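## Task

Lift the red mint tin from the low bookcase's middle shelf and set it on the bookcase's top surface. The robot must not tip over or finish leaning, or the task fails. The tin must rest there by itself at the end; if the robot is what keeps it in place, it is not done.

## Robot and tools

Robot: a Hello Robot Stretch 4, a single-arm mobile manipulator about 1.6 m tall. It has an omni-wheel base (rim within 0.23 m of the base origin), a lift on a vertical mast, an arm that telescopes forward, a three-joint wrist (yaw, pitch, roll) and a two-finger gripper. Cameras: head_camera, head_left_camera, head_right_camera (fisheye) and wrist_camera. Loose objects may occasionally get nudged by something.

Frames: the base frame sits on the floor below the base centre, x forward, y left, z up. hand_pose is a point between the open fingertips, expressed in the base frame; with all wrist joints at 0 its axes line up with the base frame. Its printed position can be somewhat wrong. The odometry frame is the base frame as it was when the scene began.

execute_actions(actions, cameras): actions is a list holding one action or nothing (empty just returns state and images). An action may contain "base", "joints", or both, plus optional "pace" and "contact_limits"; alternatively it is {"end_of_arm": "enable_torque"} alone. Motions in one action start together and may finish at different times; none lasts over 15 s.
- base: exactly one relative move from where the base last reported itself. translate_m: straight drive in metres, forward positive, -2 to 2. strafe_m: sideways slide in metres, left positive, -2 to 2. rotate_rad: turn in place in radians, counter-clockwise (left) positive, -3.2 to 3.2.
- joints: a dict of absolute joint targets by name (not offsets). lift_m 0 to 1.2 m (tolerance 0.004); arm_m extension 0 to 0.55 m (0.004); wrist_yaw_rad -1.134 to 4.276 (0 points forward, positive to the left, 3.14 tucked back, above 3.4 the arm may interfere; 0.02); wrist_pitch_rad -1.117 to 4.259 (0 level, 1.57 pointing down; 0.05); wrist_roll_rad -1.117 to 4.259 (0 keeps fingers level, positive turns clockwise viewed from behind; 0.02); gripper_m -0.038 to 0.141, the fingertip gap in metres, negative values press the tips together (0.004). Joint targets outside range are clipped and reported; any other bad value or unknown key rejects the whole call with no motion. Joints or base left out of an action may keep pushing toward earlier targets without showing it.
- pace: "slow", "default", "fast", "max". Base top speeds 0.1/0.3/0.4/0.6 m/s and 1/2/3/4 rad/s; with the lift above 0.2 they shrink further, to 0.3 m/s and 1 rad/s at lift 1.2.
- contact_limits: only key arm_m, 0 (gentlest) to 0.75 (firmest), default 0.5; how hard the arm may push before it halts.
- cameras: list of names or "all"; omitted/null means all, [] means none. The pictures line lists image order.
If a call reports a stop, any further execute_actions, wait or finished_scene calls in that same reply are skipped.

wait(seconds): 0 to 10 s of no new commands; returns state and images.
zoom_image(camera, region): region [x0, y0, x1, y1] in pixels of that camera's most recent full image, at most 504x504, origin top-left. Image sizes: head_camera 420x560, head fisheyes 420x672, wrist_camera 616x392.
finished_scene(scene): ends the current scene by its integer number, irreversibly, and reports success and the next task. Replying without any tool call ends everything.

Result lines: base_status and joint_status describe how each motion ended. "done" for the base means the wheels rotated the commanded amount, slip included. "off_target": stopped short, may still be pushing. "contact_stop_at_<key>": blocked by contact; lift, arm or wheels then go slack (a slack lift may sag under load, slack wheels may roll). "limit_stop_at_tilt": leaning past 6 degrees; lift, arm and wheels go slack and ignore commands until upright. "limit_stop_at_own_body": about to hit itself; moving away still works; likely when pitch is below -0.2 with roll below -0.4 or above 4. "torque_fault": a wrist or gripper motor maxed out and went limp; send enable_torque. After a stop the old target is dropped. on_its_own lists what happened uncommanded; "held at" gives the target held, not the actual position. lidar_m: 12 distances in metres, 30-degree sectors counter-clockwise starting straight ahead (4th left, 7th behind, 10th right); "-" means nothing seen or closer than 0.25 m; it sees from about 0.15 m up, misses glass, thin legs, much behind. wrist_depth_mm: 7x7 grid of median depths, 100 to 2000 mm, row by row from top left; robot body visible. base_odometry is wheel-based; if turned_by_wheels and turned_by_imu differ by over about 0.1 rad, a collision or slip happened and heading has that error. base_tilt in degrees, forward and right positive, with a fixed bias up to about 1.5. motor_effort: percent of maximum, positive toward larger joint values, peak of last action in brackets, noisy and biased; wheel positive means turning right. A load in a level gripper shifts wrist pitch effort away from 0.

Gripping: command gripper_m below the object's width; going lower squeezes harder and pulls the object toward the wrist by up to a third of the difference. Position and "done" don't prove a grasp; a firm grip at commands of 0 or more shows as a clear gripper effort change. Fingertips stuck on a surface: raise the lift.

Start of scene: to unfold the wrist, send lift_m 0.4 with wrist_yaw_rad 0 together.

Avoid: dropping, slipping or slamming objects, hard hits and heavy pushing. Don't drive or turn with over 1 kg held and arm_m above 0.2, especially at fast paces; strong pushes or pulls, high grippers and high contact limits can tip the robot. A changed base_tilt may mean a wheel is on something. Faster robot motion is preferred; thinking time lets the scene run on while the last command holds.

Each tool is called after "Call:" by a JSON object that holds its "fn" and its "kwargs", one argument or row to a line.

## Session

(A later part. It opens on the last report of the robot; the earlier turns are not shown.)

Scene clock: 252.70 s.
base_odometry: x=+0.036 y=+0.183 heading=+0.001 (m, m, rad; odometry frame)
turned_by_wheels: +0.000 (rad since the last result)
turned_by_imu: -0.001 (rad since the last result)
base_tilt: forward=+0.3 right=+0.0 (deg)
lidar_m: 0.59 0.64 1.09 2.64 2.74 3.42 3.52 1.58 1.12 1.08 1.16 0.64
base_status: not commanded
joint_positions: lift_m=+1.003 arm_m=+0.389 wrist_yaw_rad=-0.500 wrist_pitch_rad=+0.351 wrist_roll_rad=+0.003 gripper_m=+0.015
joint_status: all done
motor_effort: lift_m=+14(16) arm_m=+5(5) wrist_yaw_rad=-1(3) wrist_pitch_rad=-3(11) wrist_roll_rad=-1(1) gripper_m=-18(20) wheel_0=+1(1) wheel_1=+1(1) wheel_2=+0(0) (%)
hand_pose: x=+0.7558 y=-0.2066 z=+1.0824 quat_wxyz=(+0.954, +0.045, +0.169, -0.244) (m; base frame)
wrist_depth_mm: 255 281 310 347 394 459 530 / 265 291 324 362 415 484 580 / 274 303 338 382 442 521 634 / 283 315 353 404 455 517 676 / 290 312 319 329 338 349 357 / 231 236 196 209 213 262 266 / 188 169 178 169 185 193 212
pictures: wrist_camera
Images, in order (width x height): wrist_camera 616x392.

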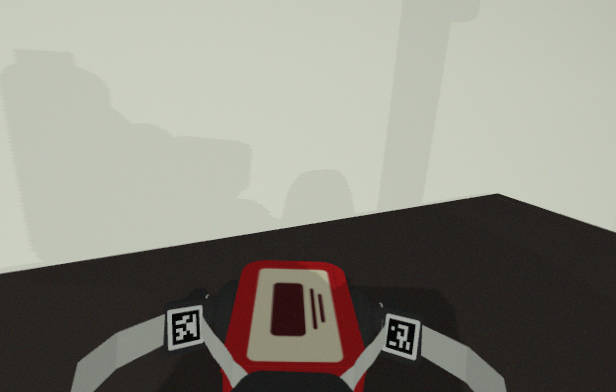

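Contact detected. Releasing, then raising and retracting.

Call:
{"fn": "execute_actions", "kwargs": {
  "actions": [
    {"joints":{"lift_m":1.007,"gripper_m":0.11}}
  ],
  "cameras": ["wrist_camera"]
}}

Call:
{"fn": "execute_actions", "kwargs": {
  "actions": [
    {"joints":{"lift_m":1.06}}
  ],
  "cameras": []
}}

Call:
{"fn": "execute_actions", "kwargs": {
  "actions": [
    {"joints":{"arm_m":0.05},"pace":"fast"}
  ],
  "cameras": ["wrist_camera","head_camera"]
}}

Scene clock: 263.47 s.
base_odometry: x=+0.036 y=+0.183 heading=+0.001 (m, m, rad; odometry frame)
turned_by_wheels: +0.000 (rad since the last result)
turned_by_imu: -0.001 (rad since the last result)
base_tilt: forward=+0.4 right=+0.0 (deg)
lidar_m: 0.61 0.64 1.10 2.64 2.73 3.43 3.54 1.59 1.13 1.07 1.15 0.66
base_status: not commanded
joint_positions: lift_m=+1.007 arm_m=+0.389 wrist_yaw_rad=-0.500 wrist_pitch_rad=+0.352 wrist_roll_rad=+0.003 gripper_m=+0.110
joint_status: all done
motor_effort: lift_m=+21(22) arm_m=+5(5) wrist_yaw_rad=+0(1) wrist_pitch_rad=-5(9) wrist_roll_rad=-1(0) gripper_m=+0(21) wheel_0=+1(1) wheel_1=+1(1) wheel_2=+0(0) (%)
hand_pose: x=+0.7557 y=-0.2065 z=+1.0855 quat_wxyz=(+0.954, +0.045, +0.169, -0.244) (m; base frame)
wrist_depth_mm: 255 279 310 345 394 455 535 / 266 290 325 364 415 484 580 / 274 301 340 379 442 521 627 / 286 315 353 404 455 517 691 / 291 314 322 332 343 355 364 / 235 222 209 213 233 266 272 / 192 189 186 158 198 205 214
pictures: wrist_camera
Images, in order (width x height): wrist_camera 616x392.

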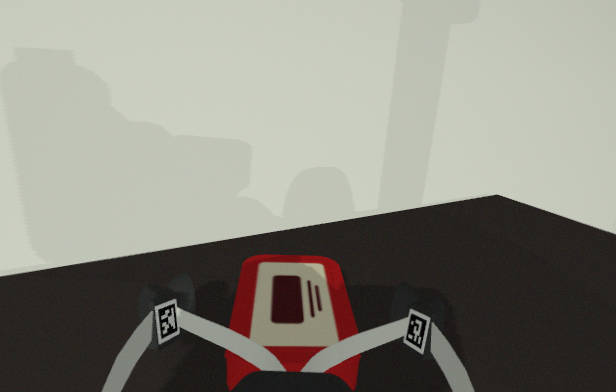

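Scene clock: 264.60 s.
base_odometry: x=+0.036 y=+0.183 heading=+0.001 (m, m, rad; odometry frame)
turned_by_wheels: +0.000 (rad since the last result)
turned_by_imu: +0.000 (rad since the last result)
base_tilt: forward=+0.3 right=+0.0 (deg)
lidar_m: 0.61 0.63 1.09 2.62 2.73 3.42 3.54 1.59 1.12 1.07 1.15 0.64
base_status: not commanded
joint_positions: lift_m=+1.060 arm_m=+0.389 wrist_yaw_rad=-0.500 wrist_pitch_rad=+0.352 wrist_roll_rad=+0.003 gripper_m=+0.110
joint_status: all done
motor_effort: lift_m=+21(22) arm_m=+5(5) wrist_yaw_rad=-2(0) wrist_pitch_rad=-6(6) wrist_roll_rad=+0(0) gripper_m=+0(2) wheel_0=+1(1) wheel_1=+1(1) wheel_2=+0(0) (%)
hand_pose: x=+0.7557 y=-0.2065 z=+1.1384 quat_wxyz=(+0.954, +0.045, +0.169, -0.244) (m; base frame)
wrist_depth_mm: 255 278 309 345 392 452 530 / 265 291 324 364 418 484 580 / 274 303 338 382 442 521 627 / 285 317 355 402 469 564 699 / 298 330 373 418 462 473 715 / 309 298 320 342 317 359 366 / 258 253 260 158 268 277 290
pictures: none
No camera images: the call's "cameras" was empty. Leave "cameras" out to get every camera's image.

Scene clock: 266.40 s.
base_odometry: x=+0.036 y=+0.183 heading=+0.001 (m, m, rad; odometry frame)
turned_by_wheels: +0.000 (rad since the last result)
turned_by_imu: +0.000 (rad since the last result)
base_tilt: forward=+0.4 right=+0.0 (deg)
lidar_m: 0.60 0.64 1.07 2.64 2.75 3.43 3.53 1.60 1.13 1.07 1.16 0.64
base_status: not commanded
joint_positions: lift_m=+1.060 arm_m=+0.051 wrist_yaw_rad=-0.500 wrist_pitch_rad=+0.353 wrist_roll_rad=+0.003 gripper_m=+0.110
joint_status: all done
motor_effort: lift_m=+21(21) arm_m=-6(3) wrist_yaw_rad=-2(4) wrist_pitch_rad=-7(7) wrist_roll_rad=-1(0) gripper_m=+1(0) wheel_0=+1(1) wheel_1=+1(1) wheel_2=+0(0) (%)
hand_pose: x=+0.4175 y=-0.2066 z=+1.1383 quat_wxyz=(+0.954, +0.045, +0.170, -0.244) (m; base frame)
wrist_depth_mm: 517 559 621 699 798 917 904 / 535 591 647 741 831 976 904 / 564 615 683 768 891 1025 917 / 554 597 634 647 683 1078 931 / 413 424 445 512 676 1118 931 / 355 370 741 866 654 1205 960 / 609 676 768 157 759 1118 960
pictures: head_camera, wrist_camera
Images, in order (width x height): head_camera 420x560, wrist_camera 616x392.

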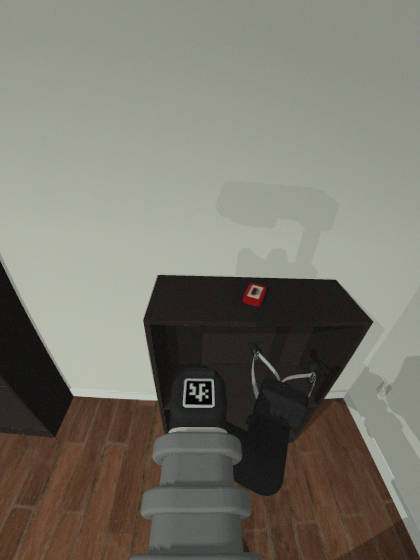

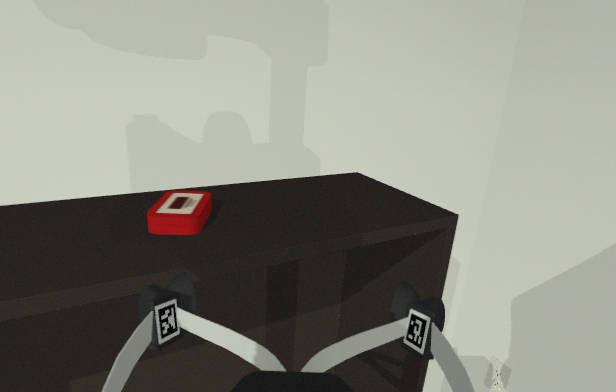

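Call:
{"fn": "finished_scene", "kwargs": {
  "scene": 2
}}

The scene is finished: the task was done.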